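# Seat the L-shaped part flat in its matching pocket

## Task

Place the L-shaped part so it lies flat on the floor of the pocket shaped to fit it. It must stay there on its own once the robot lets go, not held in place by the gripper. Nothing the robot is still touching at the end may sink when left alone. Nothing may end up off the table.

## Robot and tools

Robot: a single six-joint arm with a two-finger parallel gripper. A reference image of the L-shaped part and its pocket tray comes with the scene; show_instructions displays it again without moving anything.

Frame: scene frame, origin on the table top directly under the arm base, +z up, +y to the left when looking along +x. The base may be slightly tilted relative to the table. The state line reports end_effector_position (metres) and end_effector_quat_wxyz, plus linear (m/s) and angular (rad/s) velocities; the reported hand position can be off, more so at long reach. end_effector_position is the point between the pads when closed. Fingers point along the gripper's +z and close along its y. Fingertips stick out about 33 mm past that point when closed, 9 mm when fully open, and move roughly 24 mm further out while closing, so keep clearance above surfaces.

Joint order (used in every row and every per-joint list in results): shoulder, wrist roll, elbow, waist, forearm roll, wrist pitch. Wrist roll is reversed: its signs run opposite to the URDF in what you send and read, while the stated ranges use URDF signs (so flip them for wrist roll). Ranges in radians: waist, shoulder, forearm roll, wrist pitch, wrist roll -6.283 to 6.283; elbow -2.792 to 2.792. Real ends may differ by up to 0.010 rad.

A row: 9 numbers, each in [-1, 1]. The first six are joint displacements (offsets, not poses) in the order above, scaled so 1.0 equals 1.398 rad for waist and shoulder, 2.097 rad for elbow, and 2.622 rad for forearm roll, wrist pitch and wrist roll. Then gripper position (+1 fully open at 140 mm, pads touch near -0.8, -1 closes until blocked), force_limit (-1 about 14 N, 0 about 60 N, +1 about 107 N on parts up to 40 mm wide), and speed (-1 about 30 mm/s, 0 about 140, +1 about 250). Optionally 6 more numbers, each 0 to 1, scale each joint's stiffness in the same joint order and stay in effect until changed.

execute_actions(actions): a list of up to 15 actions; each action is a table of 1 to 15 rows, each row one control step of 1/30 s; a short table repeats its last row to fill 15 steps. Displacements in every row of an action are measured from the joint angles at that action's start (for the first action, the last reported Joint positions), not from the previous row. An action asking a joint more than 0.010 rad beyond its range end is refused; if the first action fails this or any action is malformed, the whole call is rejected and nothing moves. An empty list just returns state and images.

move(target, speed, blocking): target is one row as above, with displacements counted from the Joint positions in the last result that showed them. Every joint follows a path toward its goal, all finishing together, so the hand traces a curve; path time is 0.5 to 10 s. speed is the top rate in rad/s of the joint with the farthest to go, 0.01 to 2, default 0.5. Gripper numbers are sent at the start. blocking=false returns after 0.5 s while the arm keeps going; then check with wait(0), and no other motion call is accepted until a result shows the move ended (or call stop). The result adds a move: line with the outcome (done, off_target, moving, held, fault), limits=held or limits=none, and the joint farthest from its goal. Paths ignore obstacles; aiming past a contact presses, and the stiff arm can fault with even a small overshoot.

wait(seconds): 0 to 10, holds the last command and lets a running move continue. stop: brakes a running move; the fingers keep moving. zoom_image(camera, region): camera is cam_high, cam_low or cam_wrist; region [x0, y0, x1, y1] in pixels, top-left origin, at most 504 by 504. finished_scene(scene): ends the current scene by number, irreversibly, and reports success; the task must still hold after the robot settles.

Motion limits: each joint target is kept within a lead of its measured angle (0.456 rad waist/shoulder, 0.683 elbow, 0.854 the rest; with stiffness set, 0.254, 0.382, 0.477), and targets that would put the hand over 70 mm from where it is get scaled back, so big moves take several actions. Joint speed caps: 2.09 rad/s waist/shoulder, 3.14 elbow, 3.93 others. An unfinished motion may need recommanding.

Results: Joint positions, Joint velocities and Joint targets in joint order (rad, rad/s); step readings with HELD on held-back steps (only for execute_actions); "joint sent to its limit"; "joint command not followed" when the clearance check altered targets; Flange force (noisy, includes held weight, "no reading" possible); gripper position_measured in counts (3 open, 230 pads meet, not linear); object_status 0 moving, 1 blocked while opening, 2 blocked while closing (a grip), 3 at requested position or pads met. After closing with -1, confirm status 2. To squeeze harder while gripping, raise force_limit and change position slightly, e.g. -1 to -0.98.

Cameras: cam_high, cam_low, cam_wrist, each 672x504, with calibration given; results note any camera whose calibration changed.

Avoid: contact torque at a joint's load limit (waist and shoulder 319, elbow 150, forearm roll, wrist pitch, wrist roll 42.3 N m, held weight included) or any outside force of 144 N, both of which stop the arm for 10 s and cancel the rest of the call; long heavy holds that overheat motors (MOTOR HOT warns, then an OVER-TEMPERATURE FAULT brakes the arm); drops, slips, slams, hard hits and strong pushes; knocking anything off the table. Occasional brief tugs on the held part or pushes on loose objects can happen. The simulation continues while you think, holding the last command. Fast, smooth, low-effort motion is preferred.

Each tool is called after ">>>" as name(argument=value, ...) on one line, values as JSON.

Reference images:

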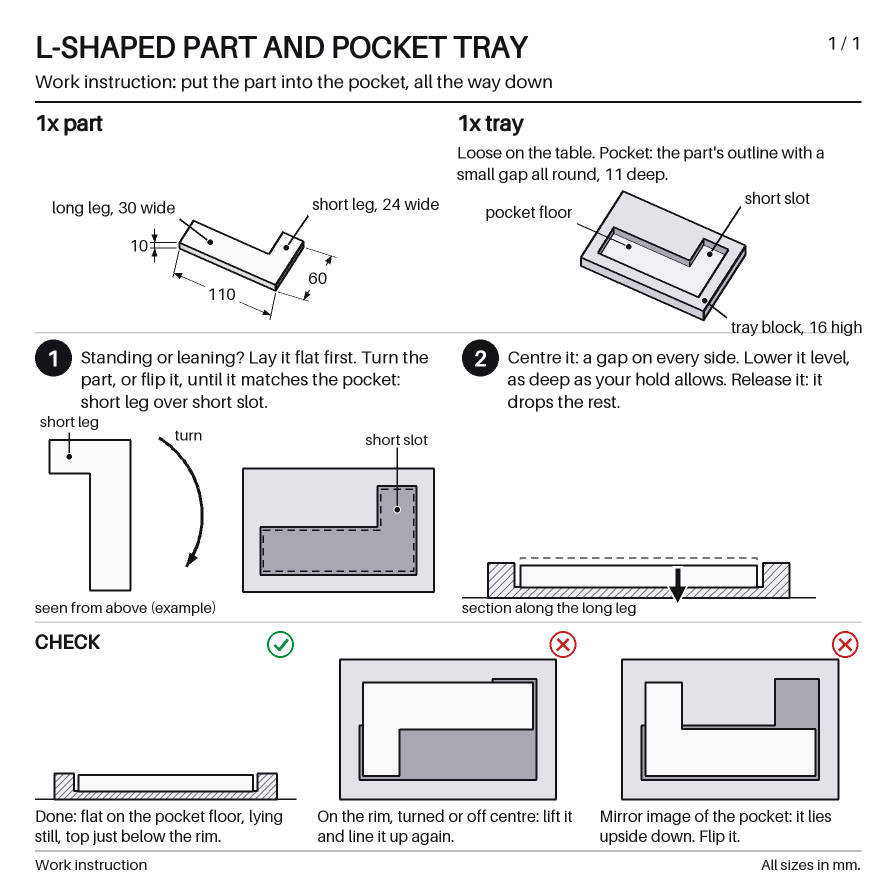

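## Session

>>> execute_actions(actions=[])

Scene clock: 0.00 s.
end_effector_position=(+0.1419, -0.1410, +0.2897) position_measured=3 object_status=3 end_effector_quat_wxyz=(-0.142, +0.901, +0.110, -0.396) end_effector_velocity=(-0.000, +0.001, -0.000) end_effector_angular_velocity=(+0.001, +0.001, -0.001)
Joint names: [shoulder, wrist roll, elbow, waist, forearm roll, wrist pitch]
Joint positions: [ 0.066 -0.859  2.282 -0.512 -0.247  1.641]
Joint velocities: [ 0.001 -0.001  0.    -0.     0.001  0.   ]
Flange force (N, the push that the arm receives, along the gripper's own x y z axes): no reading
Joint targets: [0.066 -0.859 2.282 -0.512 -0.247 1.641]
Joint stiffness scale: [1. 1. 1. 1. 1. 1.]

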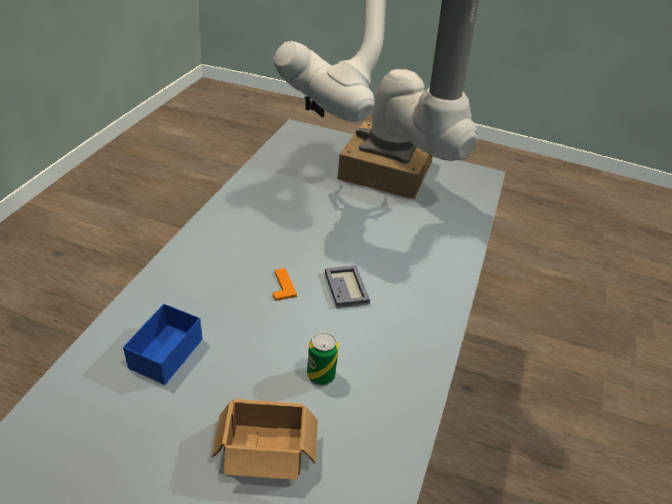

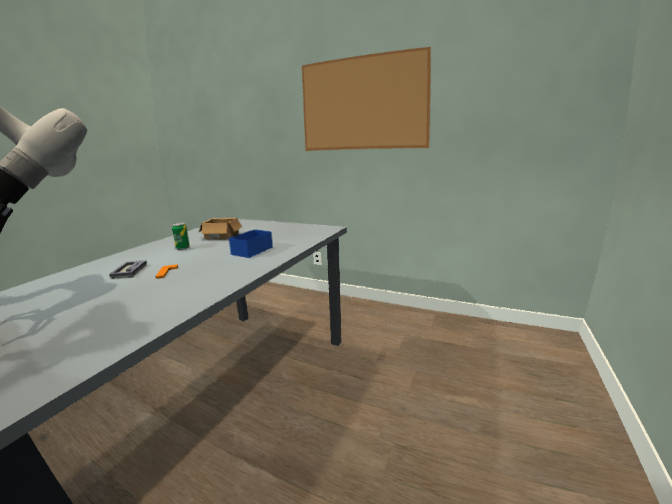

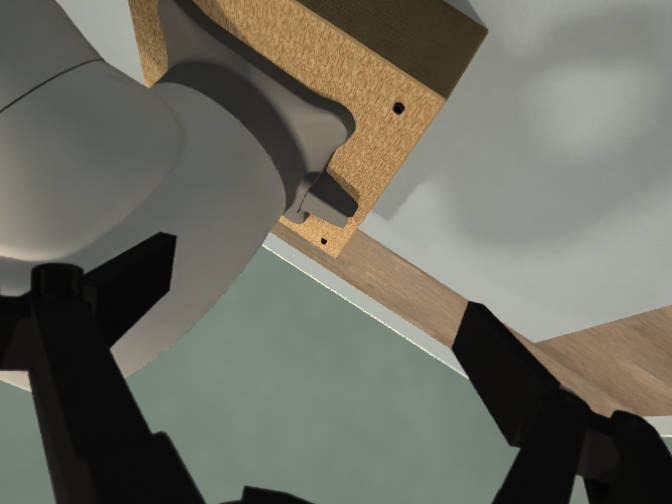

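>>> zoom_image(camera="cam_high", region=[250, 245, 390, 325])

>>> zoom_image(camera="cam_low", region=[90, 240, 210, 300])

Region (250, 245, 390, 325) of cam_high's 672x504 image, scaled by 3.600, with more detail than that image has; it fills the top 288 rows of this view, and the rest is white.

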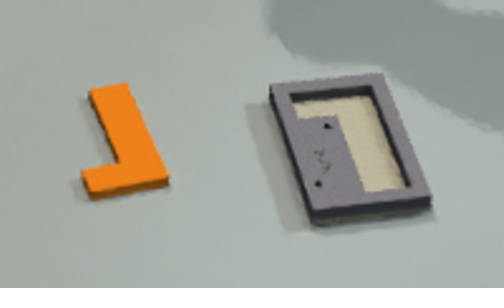

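Region (90, 240, 210, 300) of cam_low's 672x504 image, scaled by 4.200, with more detail than that image has.

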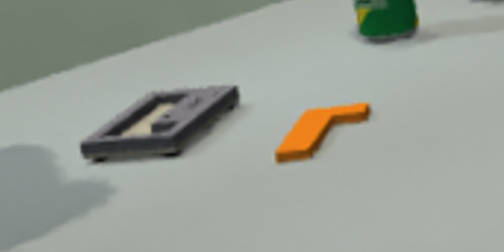

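>>> move(target=[0.2184, -1.0, -0.228, 0.2361, 0.0942, -0.2573, 1, 0.5, 0.5], speed=1.5)

Scene clock: 34.20 s.
end_effector_position=(+0.6687, -0.1218, +0.2051) position_measured=3 object_status=3 end_effector_quat_wxyz=(-0.006, -0.481, +0.876, -0.005) end_effector_velocity=(-0.000, -0.000, -0.001) end_effector_angular_velocity=(+0.000, +0.001, -0.002)
Joint names: [shoulder, wrist roll, elbow, waist, forearm roll, wrist pitch]
Joint positions: [ 0.369 -3.477  1.809 -0.188 -0.002  0.974]
Joint velocities: [ 0.    -0.001  0.001 -0.    -0.    -0.   ]
Flange force (N, the push that the arm receives, along the gripper's own x y z axes): [-6.4 -1.9 -2.0]
Joint targets: [0.371 -3.480 1.804 -0.182 0.000 0.967]
Joint stiffness scale: [1. 1. 1. 1. 1. 1.]
move: done; limits=none; farthest joint: the wrist pitch, 0.008 radians from its target (0.675 radians at the start)
camera_calibration (this result's frames):
cam_wrist: T_world_to_cam=[[-0.94961, 0.307846, 0.0589187, 0.643001], [0.311938, 0.909893, 0.273476, -0.135907], [0.0305786, 0.278074, -0.960073, 0.391782], [0, 0, 0, 1]] pos_world=[0.641015, -0.183229, 0.375421]

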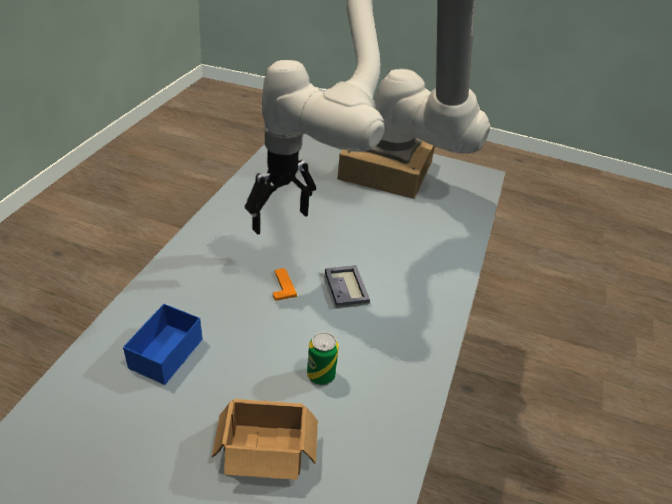

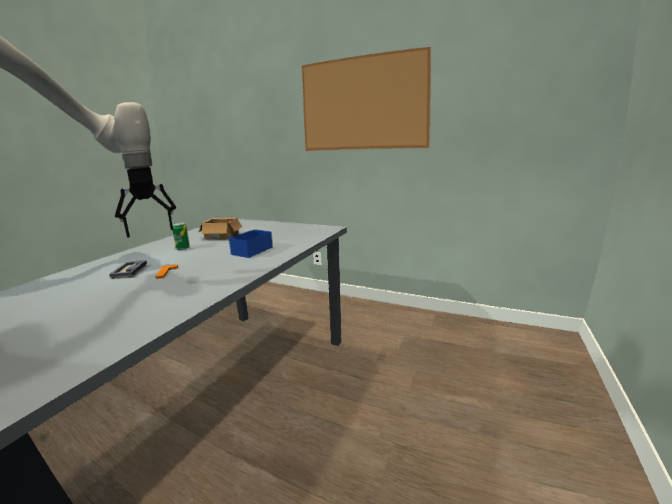

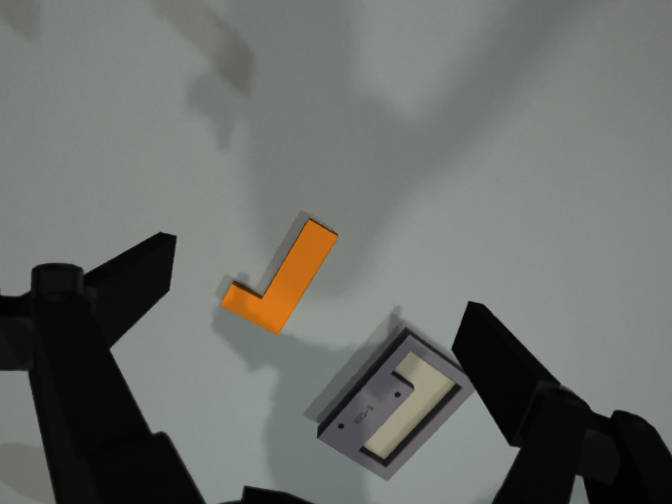

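>>> zoom_image(camera="cam_wrist", region=[200, 200, 360, 350])

>>> zoom_image(camera="cam_wrist", region=[300, 315, 480, 495])

Region (200, 200, 360, 350) of cam_wrist's 672x504 image, scaled by 3.150, with more detail than that image has; it fills the top 472 rows of this view, and the rest is white.

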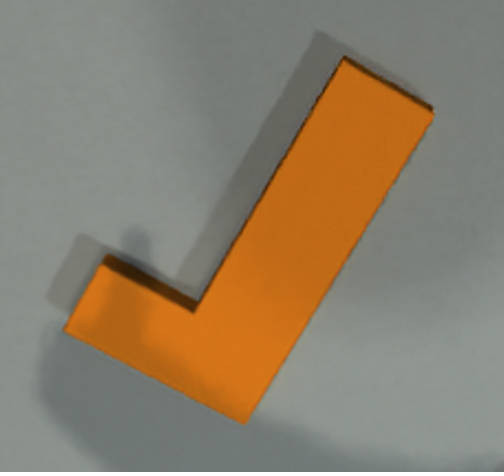

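Region (300, 315, 480, 495) of cam_wrist's 672x504 image, scaled by 2.800, with more detail than that image has.

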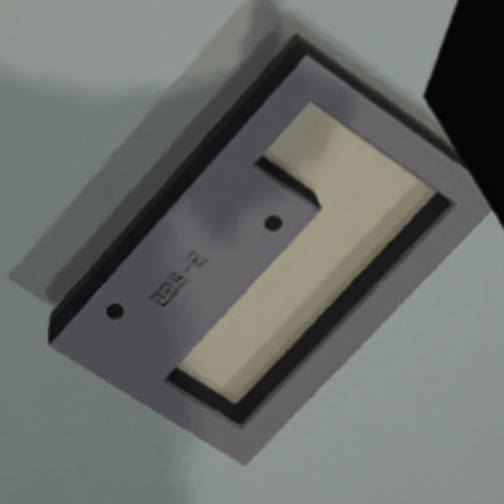

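>>> move(target=[0.0899, -0.1327, 0.0326, 0.0421, 0.0084, -0.0749, 0, 0.5, 0.5], speed=0.5)

Scene clock: 44.03 s.
end_effector_position=(+0.6784, -0.0834, +0.0925) position_measured=129 object_status=3 end_effector_quat_wxyz=(-0.001, -0.343, +0.939, -0.000) end_effector_velocity=(+0.000, -0.000, -0.000) end_effector_angular_velocity=(-0.001, -0.000, -0.001)
Joint names: [shoulder, wrist roll, elbow, waist, forearm roll, wrist pitch]
Joint positions: [ 0.493 -3.822  1.872 -0.134  0.018  0.785]
Joint velocities: [ 0.    -0.001  0.    -0.    -0.001 -0.001]
Flange force (N, the push that the arm receives, along the gripper's own x y z axes): [-7.5 -0.2 -1.3]
Joint targets: [0.494 -3.825 1.877 -0.129 0.020 0.778]
Joint stiffness scale: [1. 1. 1. 1. 1. 1.]
move: done; limits=none; farthest joint: the wrist pitch, 0.007 radians from its target (0.196 radians at the start)
camera_calibration (this result's frames):
cam_wrist: T_world_to_cam=[[-0.813743, 0.578266, 0.058571, 0.577422], [0.568585, 0.771094, 0.286576, -0.32995], [0.120553, 0.266502, -0.956266, 0.210291], [0, 0, 0, 1]] pos_world=[0.632126, -0.135524, 0.26183]

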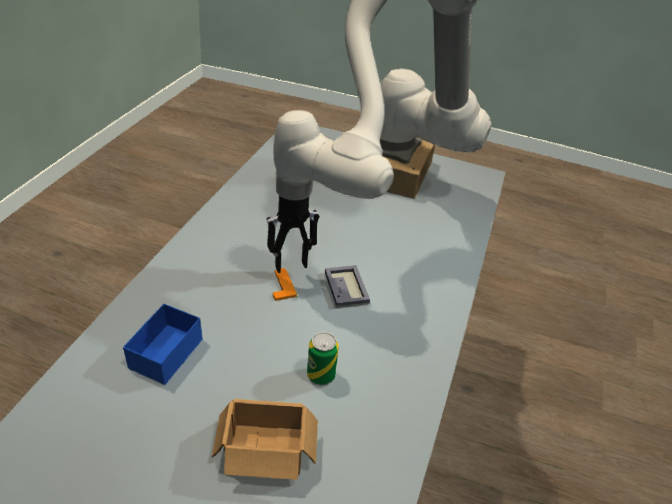

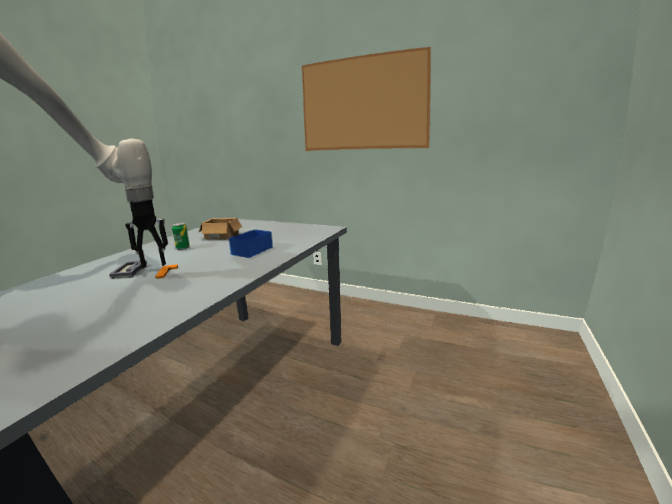

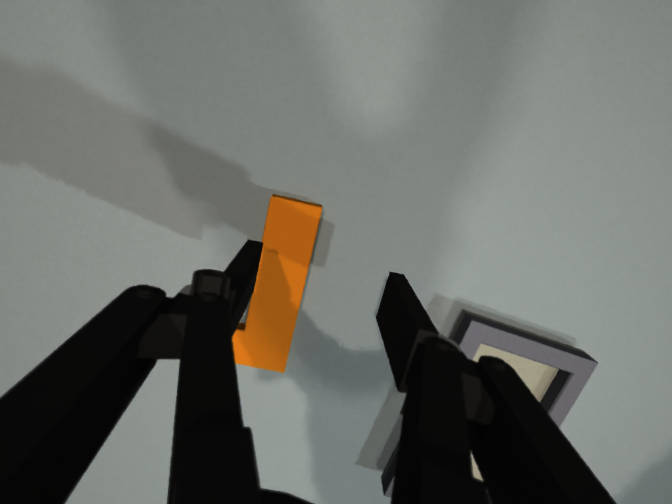

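>>> zoom_image(camera="cam_wrist", region=[200, 170, 440, 390])

>>> zoom_image(camera="cam_high", region=[240, 200, 380, 320])

Region (200, 170, 440, 390) of cam_wrist's 672x504 image, scaled by 2.100, with more detail than that image has; it fills the top 462 rows of this view, and the rest is white.

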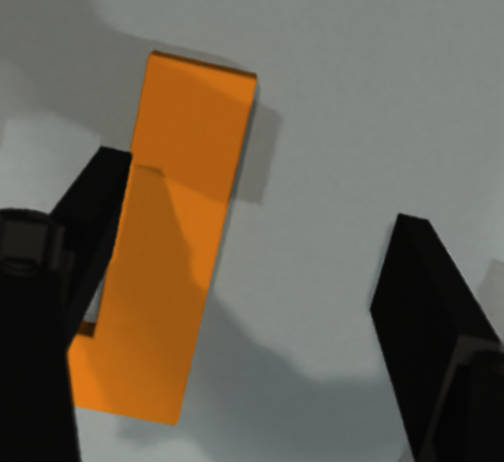

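Region (240, 200, 380, 320) of cam_high's 672x504 image, scaled by 3.600, with more detail than that image has; it fills the top 432 rows of this view, and the rest is white.

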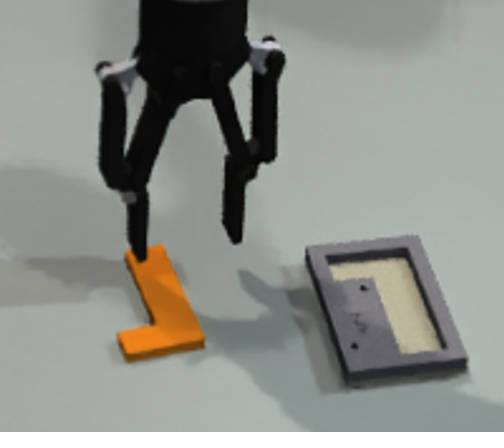

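>>> move(target=[0.0401, 0.0072, -0.014, -0.0149, 0.0008, -0.014, 0, 0.5, 0.5], speed=0.2)

Scene clock: 52.90 s.
end_effector_position=(+0.6939, -0.0977, +0.0647) position_measured=129 object_status=3 end_effector_quat_wxyz=(-0.001, -0.343, +0.939, -0.001) end_effector_velocity=(+0.001, -0.000, +0.001) end_effector_angular_velocity=(-0.001, -0.003, +0.001)
Joint names: [shoulder, wrist roll, elbow, waist, forearm roll, wrist pitch]
Joint positions: [ 0.547 -3.806  1.848 -0.15   0.018  0.755]
Joint velocities: [-0.001  0.    -0.001  0.     0.    -0.001]
Flange force (N, the push that the arm receives, along the gripper's own x y z axes): [-8.1 0.5 -2.0]
Joint targets: [0.549 -3.803 1.843 -0.155 0.020 0.748]
Joint stiffness scale: [1. 1. 1. 1. 1. 1.]
move: done; limits=none; farthest joint: the wrist pitch, 0.007 radians from its target (0.037 radians at the start)
camera_calibration (this result's frames):
cam_wrist: T_world_to_cam=[[-0.813791, 0.57822, 0.0583598, 0.600023], [0.568503, 0.771204, 0.286443, -0.319708], [0.12062, 0.266283, -0.956318, 0.185612], [0, 0, 0, 1]] pos_world=[0.647659, -0.149811, 0.234065]

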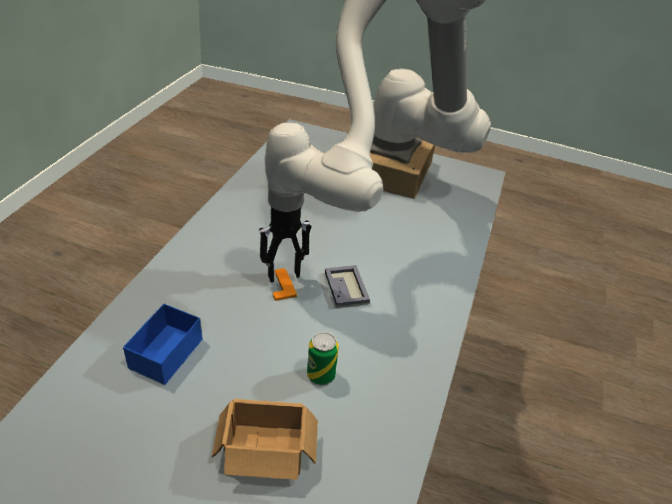

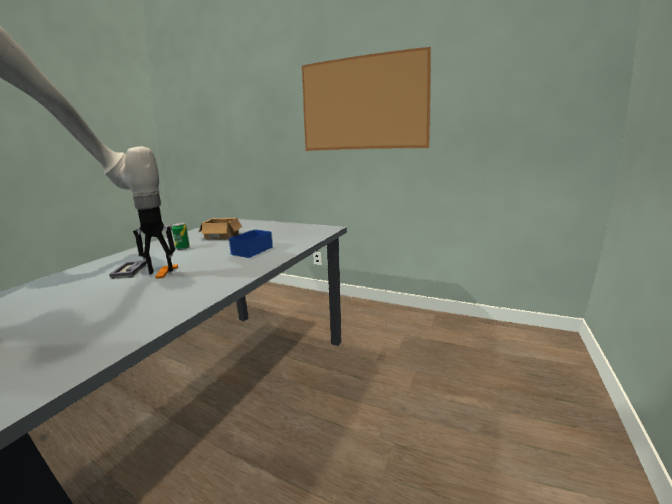

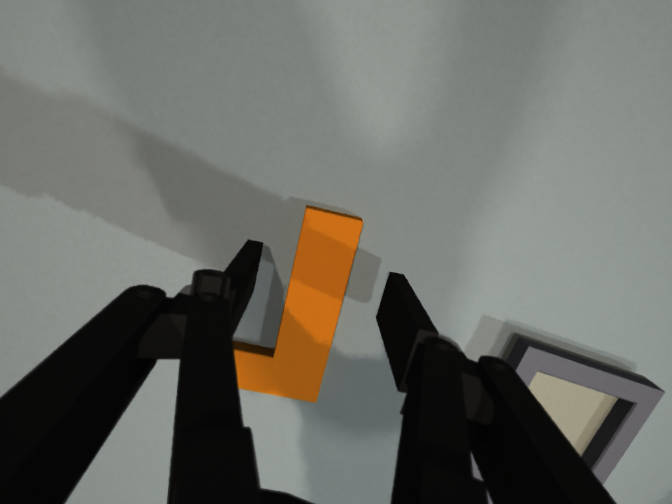

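>>> zoom_image(camera="cam_wrist", region=[220, 180, 440, 410])

>>> zoom_image(camera="cam_low", region=[100, 220, 200, 290])

>>> zoom_image(camera="cam_high", region=[240, 220, 340, 310])

Region (220, 180, 440, 410) of cam_wrist's 672x504 image, scaled by 2.191, with more detail than that image has; it fills the left 482 columns of this view, and the rest is white.

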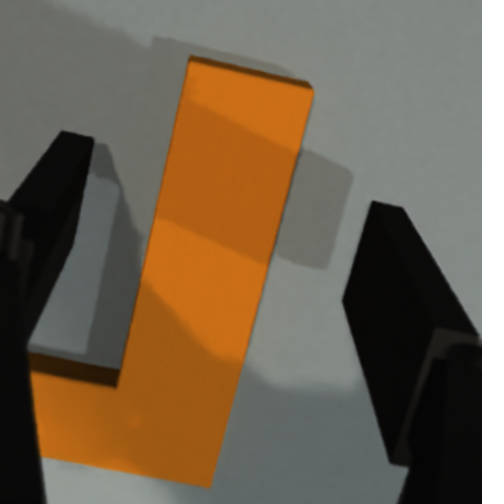

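Region (100, 220, 200, 290) of cam_low's 672x504 image, scaled by 5.040, with more detail than that image has; it fills the top 353 rows of this view, and the rest is white.

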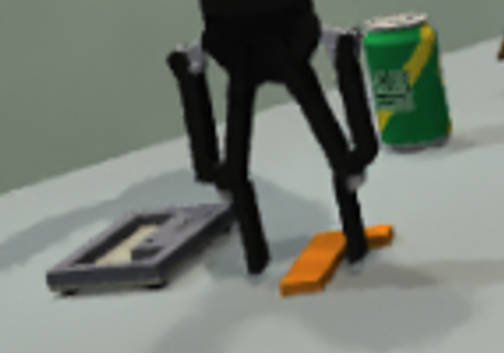

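Region (240, 220, 340, 310) of cam_high's 672x504 image, scaled by 5.040, with more detail than that image has; it fills the top 454 rows of this view, and the rest is white.

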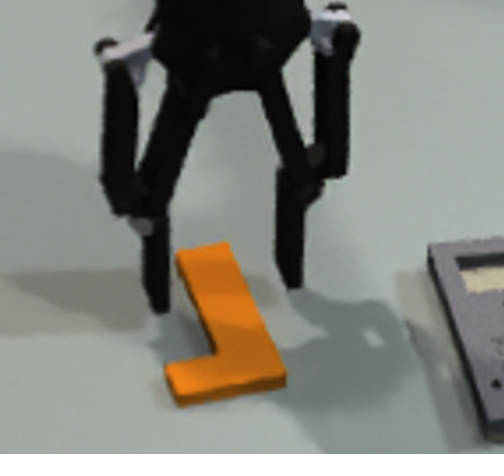

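>>> move(target=[0.0106, 0.0011, -0.0024, -0.0036, 0.0008, -0.0076, 0, 0.5, 0.5], speed=0.1)

>>> zoom_image(camera="cam_wrist", region=[220, 180, 440, 410])

>>> zoom_image(camera="cam_low", region=[120, 235, 190, 290])

Scene clock: 58.07 s.
end_effector_position=(+0.6956, -0.0982, +0.0559) position_measured=129 object_status=3 end_effector_quat_wxyz=(-0.001, -0.343, +0.939, -0.001) end_effector_velocity=(+0.001, +0.000, +0.000) end_effector_angular_velocity=(-0.001, -0.002, +0.002)
Joint names: [shoulder, wrist roll, elbow, waist, forearm roll, wrist pitch]
Joint positions: [ 0.559 -3.806  1.848 -0.15   0.018  0.743]
Joint velocities: [-0.     0.    -0.     0.001 -0.001 -0.001]
Flange force (N, the push that the arm receives, along the gripper's own x y z axes): [-7.7 0.7 -1.2]
Joint targets: [0.562 -3.803 1.843 -0.155 0.020 0.735]
Joint stiffness scale: [1. 1. 1. 1. 1. 1.]
move: done; limits=none; farthest joint: the wrist pitch, 0.008 radians from its target (0.020 radians at the start)
camera_calibration (this result's frames):
cam_wrist: T_world_to_cam=[[-0.813749, 0.578313, 0.0580261, 0.602185], [0.568506, 0.77121, 0.286419, -0.317737], [0.12089, 0.266062, -0.956346, 0.176909], [0, 0, 0, 1]] pos_world=[0.649276, -0.150278, 0.22525]

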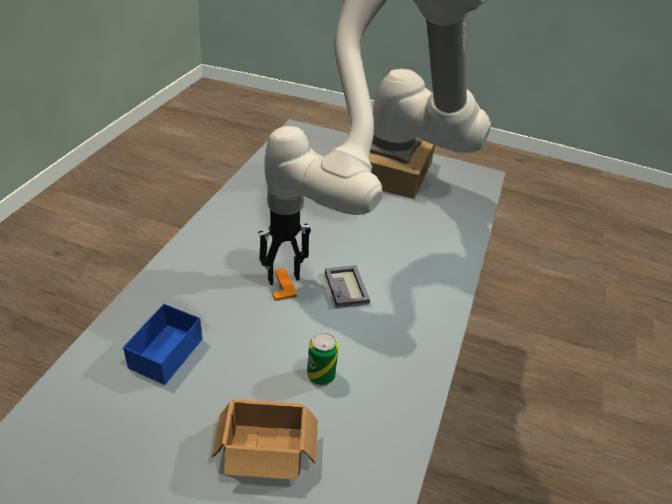

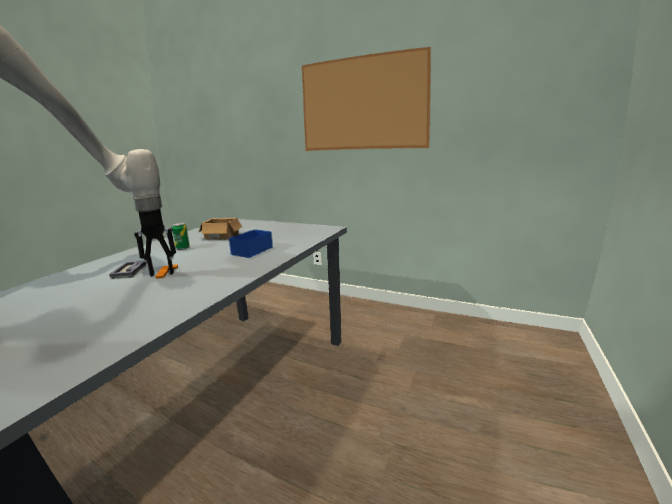

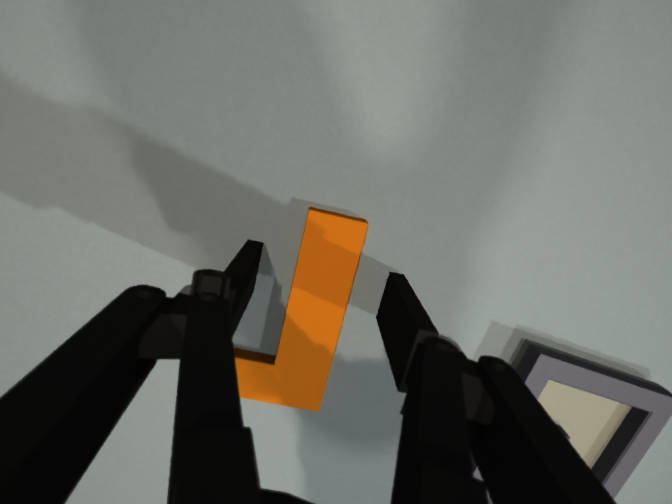

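Region (220, 180, 440, 410) of cam_wrist's 672x504 image, scaled by 2.191, with more detail than that image has; it fills the left 482 columns of this view, and the rest is white.

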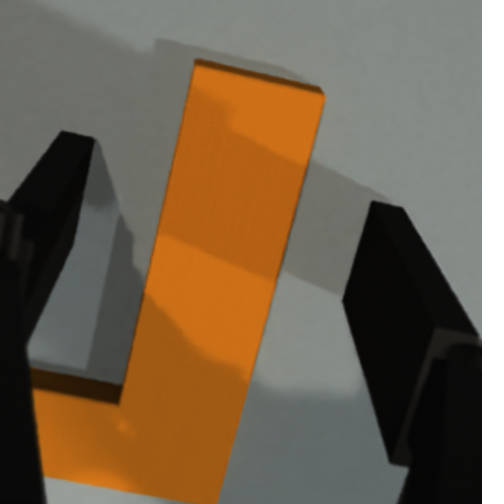

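Region (120, 235, 190, 290) of cam_low's 672x504 image, scaled by 7.200, with more detail than that image has; it fills the top 396 rows of this view, and the rest is white.

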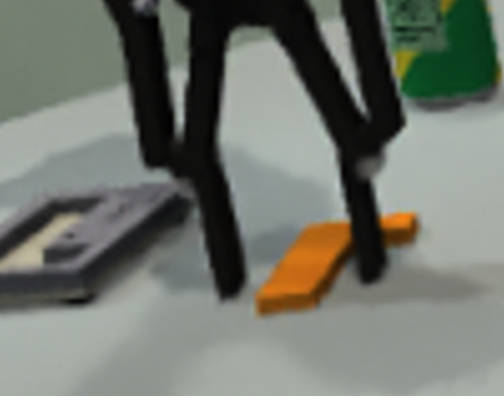

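>>> move(target=[-0.004, 0.0011, -0.0024, -0.0036, 0.0008, -0.003, -0.3, 0.5, 0], speed=0.05)

>>> zoom_image(camera="cam_wrist", region=[220, 180, 440, 410])

Scene clock: 60.90 s.
end_effector_position=(+0.6968, -0.0984, +0.0584) position_measured=167 object_status=3 end_effector_quat_wxyz=(+0.001, -0.343, +0.939, -0.002) end_effector_velocity=(-0.000, -0.001, -0.000) end_effector_angular_velocity=(-0.000, -0.000, -0.001)
Joint names: [shoulder, wrist roll, elbow, waist, forearm roll, wrist pitch]
Joint positions: [ 0.556 -3.806  1.847 -0.15   0.018  0.742]
Joint velocities: [ 0.    -0.     0.    -0.001 -0.    -0.001]
Flange force (N, the push that the arm receives, along the gripper's own x y z axes): [-7.3 -1.8 0.5]
Joint targets: [0.554 -3.803 1.843 -0.155 0.020 0.735]
Joint stiffness scale: [1. 1. 1. 1. 1. 1.]
move: done; limits=none; farthest joint: the wrist pitch, 0.007 radians from its target (0.007 radians at the start)
camera_calibration (this result's frames):
cam_wrist: T_world_to_cam=[[-0.814029, 0.578315, 0.0539296, 0.60359], [0.567194, 0.771494, 0.288249, -0.31817], [0.125093, 0.265232, -0.956036, 0.176227], [0, 0, 0, 1]] pos_world=[0.649759, -0.15034, 0.22764]

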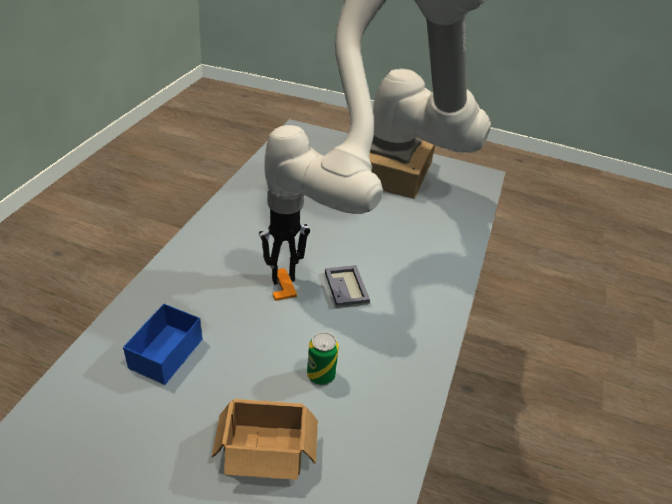

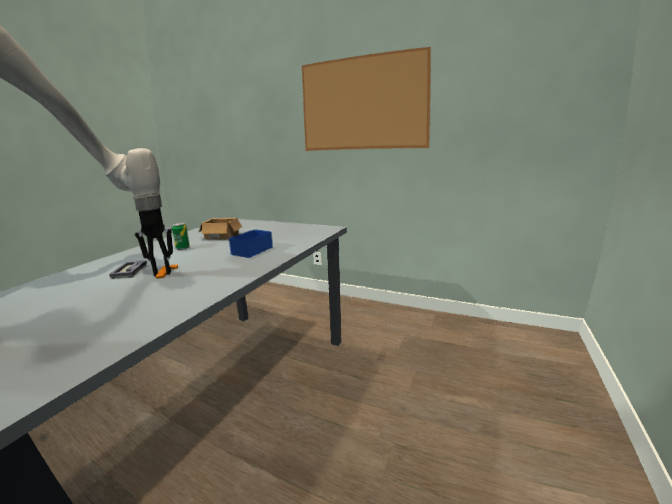

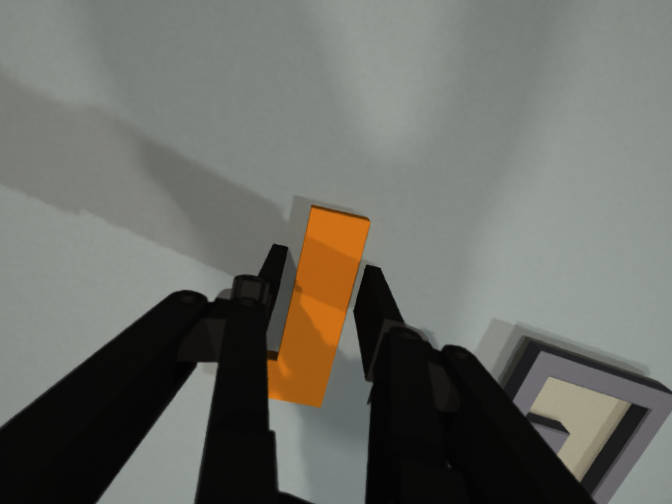

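Region (220, 180, 440, 410) of cam_wrist's 672x504 image, scaled by 2.191, with more detail than that image has; it fills the left 482 columns of this view, and the rest is white.

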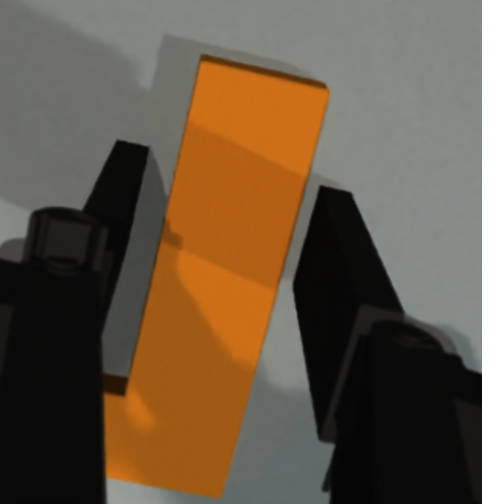

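Close.

>>> move(target=[-0.0014, 0.0011, -0.002, -0.0036, 0.0008, -0.0027, -1, 0.5, -0.5], speed=0.05)

>>> zoom_image(camera="cam_wrist", region=[220, 180, 440, 410])

Scene clock: 62.23 s.
end_effector_position=(+0.6969, -0.0984, +0.0587) position_measured=192 object_status=2 end_effector_quat_wxyz=(+0.001, -0.343, +0.939, -0.002) end_effector_velocity=(-0.000, +0.001, -0.000) end_effector_angular_velocity=(+0.001, +0.000, -0.001)
Joint names: [shoulder, wrist roll, elbow, waist, forearm roll, wrist pitch]
Joint positions: [ 0.556 -3.806  1.847 -0.15   0.018  0.742]
Joint velocities: [-0.    -0.     0.001  0.     0.002 -0.   ]
Flange force (N, the push that the arm receives, along the gripper's own x y z axes): [-5.7 1.5 -5.8]
Joint targets: [0.554 -3.803 1.843 -0.155 0.020 0.735]
Joint stiffness scale: [1. 1. 1. 1. 1. 1.]
move: done; limits=none; farthest joint: the wrist pitch, 0.007 radians from its target (0.007 radians at the start)
camera_calibration (this result's frames):
cam_wrist: T_world_to_cam=[[-0.814081, 0.578279, 0.0535307, 0.603721], [0.567031, 0.771548, 0.288427, -0.318184], [0.12549, 0.265157, -0.956004, 0.176195], [0, 0, 0, 1]] pos_world=[0.649787, -0.150344, 0.227899]

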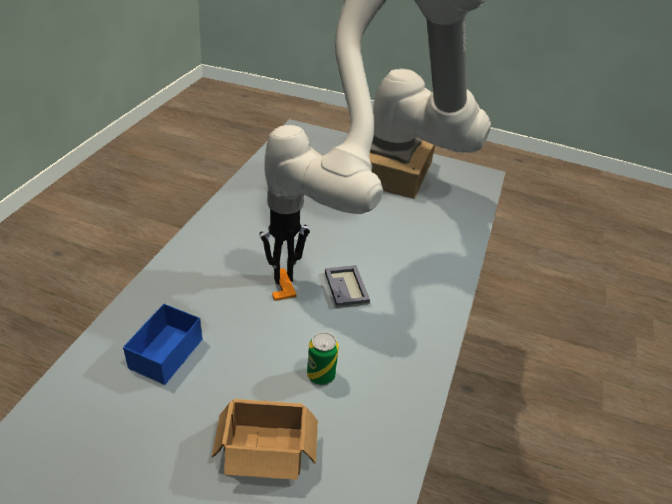

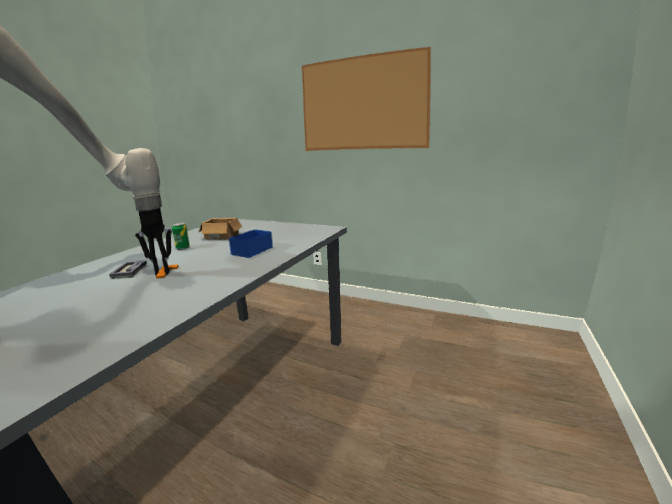

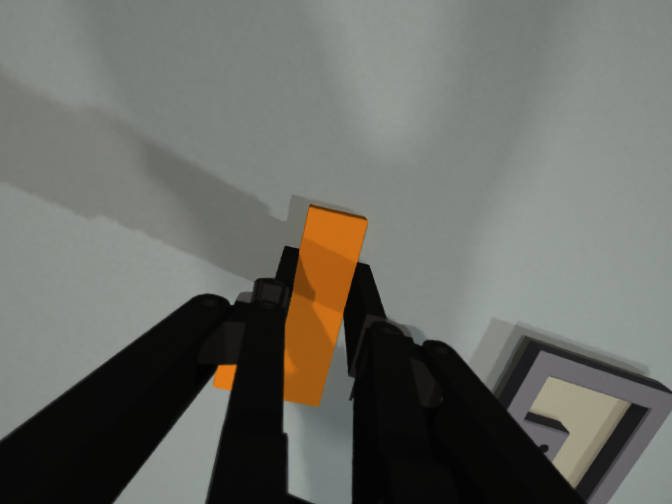

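Region (220, 180, 440, 410) of cam_wrist's 672x504 image, scaled by 2.191, with more detail than that image has; it fills the left 482 columns of this view, and the rest is white.

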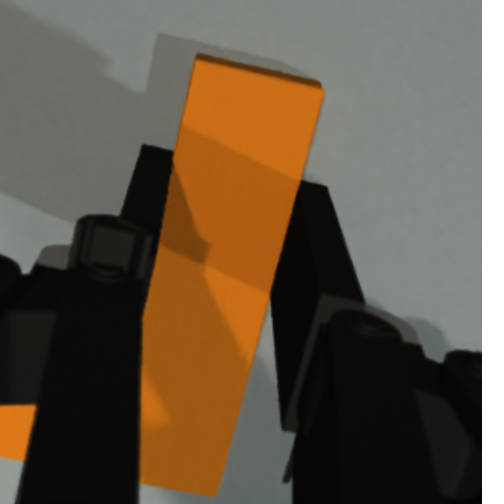

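>>> move(target=[-0.045, 0.0011, -0.011, -0.0036, 0.0008, 0.032, -1, 0.5, -0.5], speed=0.2)

Scene clock: 72.80 s.
end_effector_position=(+0.6966, -0.0973, +0.1089) position_measured=192 object_status=2 end_effector_quat_wxyz=(+0.003, -0.343, +0.939, -0.002) end_effector_velocity=(-0.000, +0.001, +0.000) end_effector_angular_velocity=(+0.000, +0.001, +0.000)
Joint names: [shoulder, wrist roll, elbow, waist, forearm roll, wrist pitch]
Joint positions: [ 0.495 -3.806  1.829 -0.15   0.018  0.819]
Joint velocities: [-0.    -0.    -0.     0.001  0.     0.001]
Flange force (N, the push that the arm receives, along the gripper's own x y z axes): [-7.8 -0.4 -1.2]
Joint targets: [0.493 -3.803 1.824 -0.155 0.020 0.826]
Joint stiffness scale: [1. 1. 1. 1. 1. 1.]
move: done; limits=none; farthest joint: the wrist pitch, 0.007 radians from its target (0.084 radians at the start)
camera_calibration (this result's frames):
cam_wrist: T_world_to_cam=[[-0.814762, 0.577516, 0.0513716, 0.600764], [0.565461, 0.771912, 0.290527, -0.332464], [0.12813, 0.265759, -0.955487, 0.222055], [0, 0, 0, 1]] pos_world=[0.649023, -0.149331, 0.277899]

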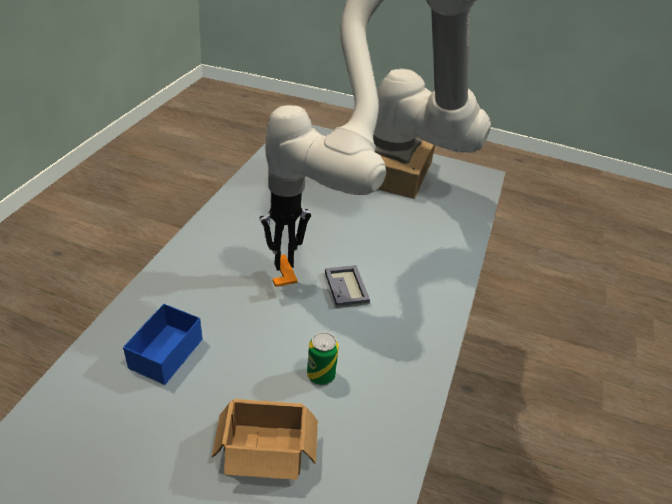

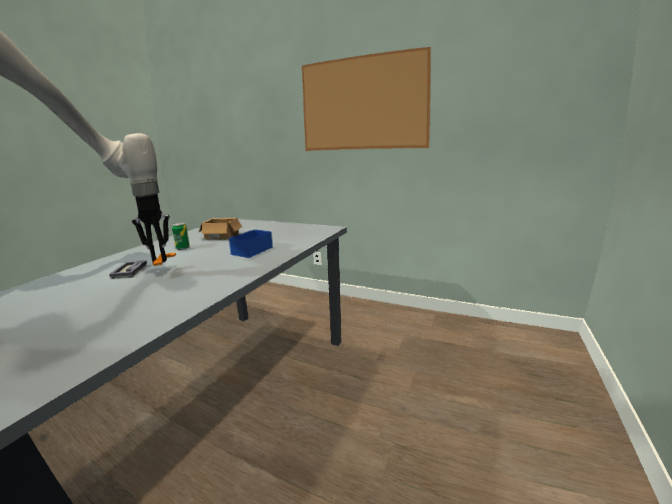

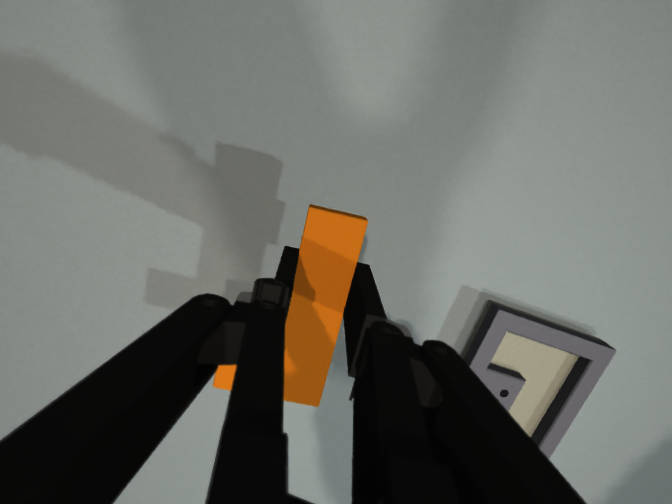

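>>> move(target=[0.1099, -0.3455, -0.1683, 0.3863, -0.007, 0.476, -1, 0.5, -0.5], speed=1.0)

Scene clock: 77.43 s.
end_effector_position=(+0.5157, +0.2235, +0.3051) position_measured=192 object_status=2 end_effector_quat_wxyz=(-0.491, -0.145, +0.854, -0.090) end_effector_velocity=(-0.000, -0.001, +0.000) end_effector_angular_velocity=(-0.001, +0.001, -0.001)
Joint names: [shoulder, wrist roll, elbow, waist, forearm roll, wrist pitch]
Joint positions: [ 0.646 -4.709  1.481  0.386  0.002  2.059]
Joint velocities: [ 0.    -0.001  0.    -0.001 -0.     0.001]
Flange force (N, the push that the arm receives, along the gripper's own x y z axes): [-1.2 4.7 -5.8]
Joint targets: [0.648 -4.712 1.476 0.391 -0.000 2.066]
Joint stiffness scale: [1. 1. 1. 1. 1. 1.]
move: done; limits=none; farthest joint: the wrist pitch, 0.008 radians from its target (1.248 radians at the start)
camera_calibration (this result's frames):
cam_wrist: T_world_to_cam=[[-0.396203, 0.887567, 0.23505, -0.0831546], [0.602426, 0.444487, -0.662959, -0.189777], [-0.692897, -0.121066, -0.7108, 0.782633], [0, 0, 0, 1]] pos_world=[0.623664, 0.252909, 0.450027]

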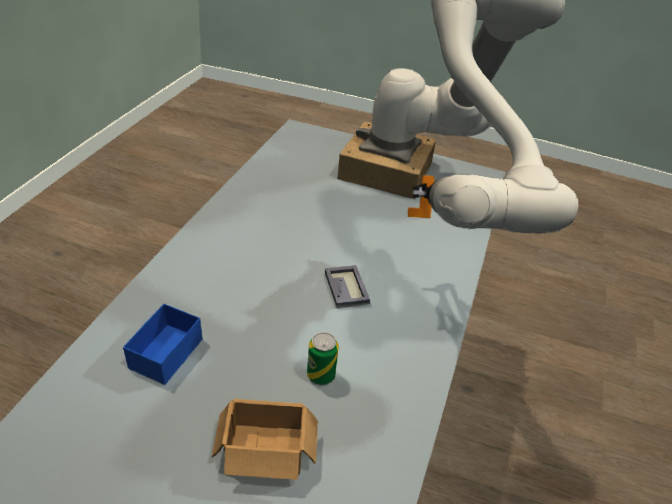

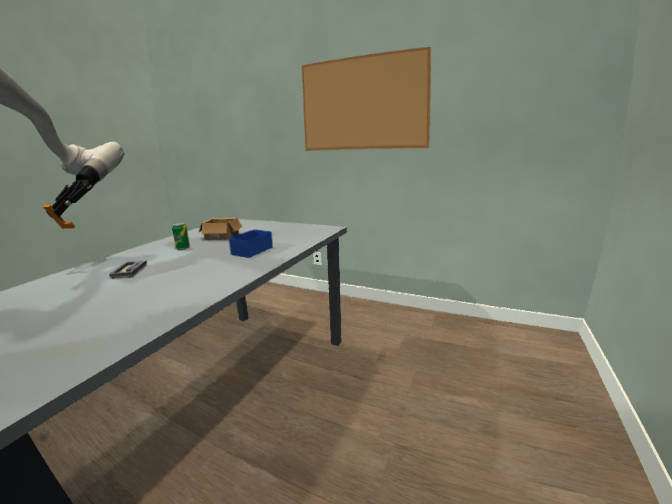

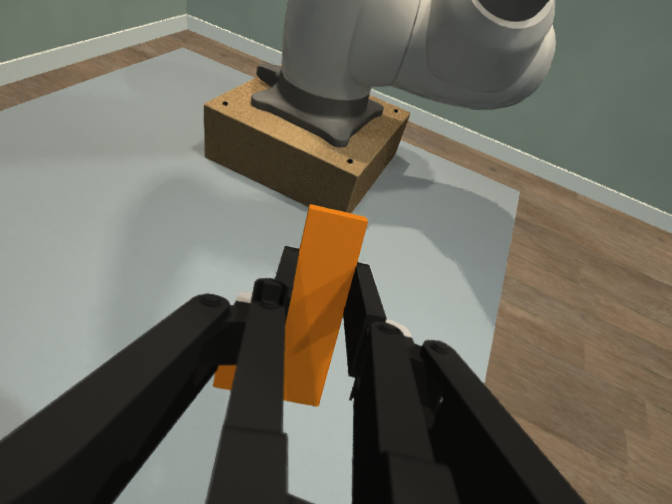

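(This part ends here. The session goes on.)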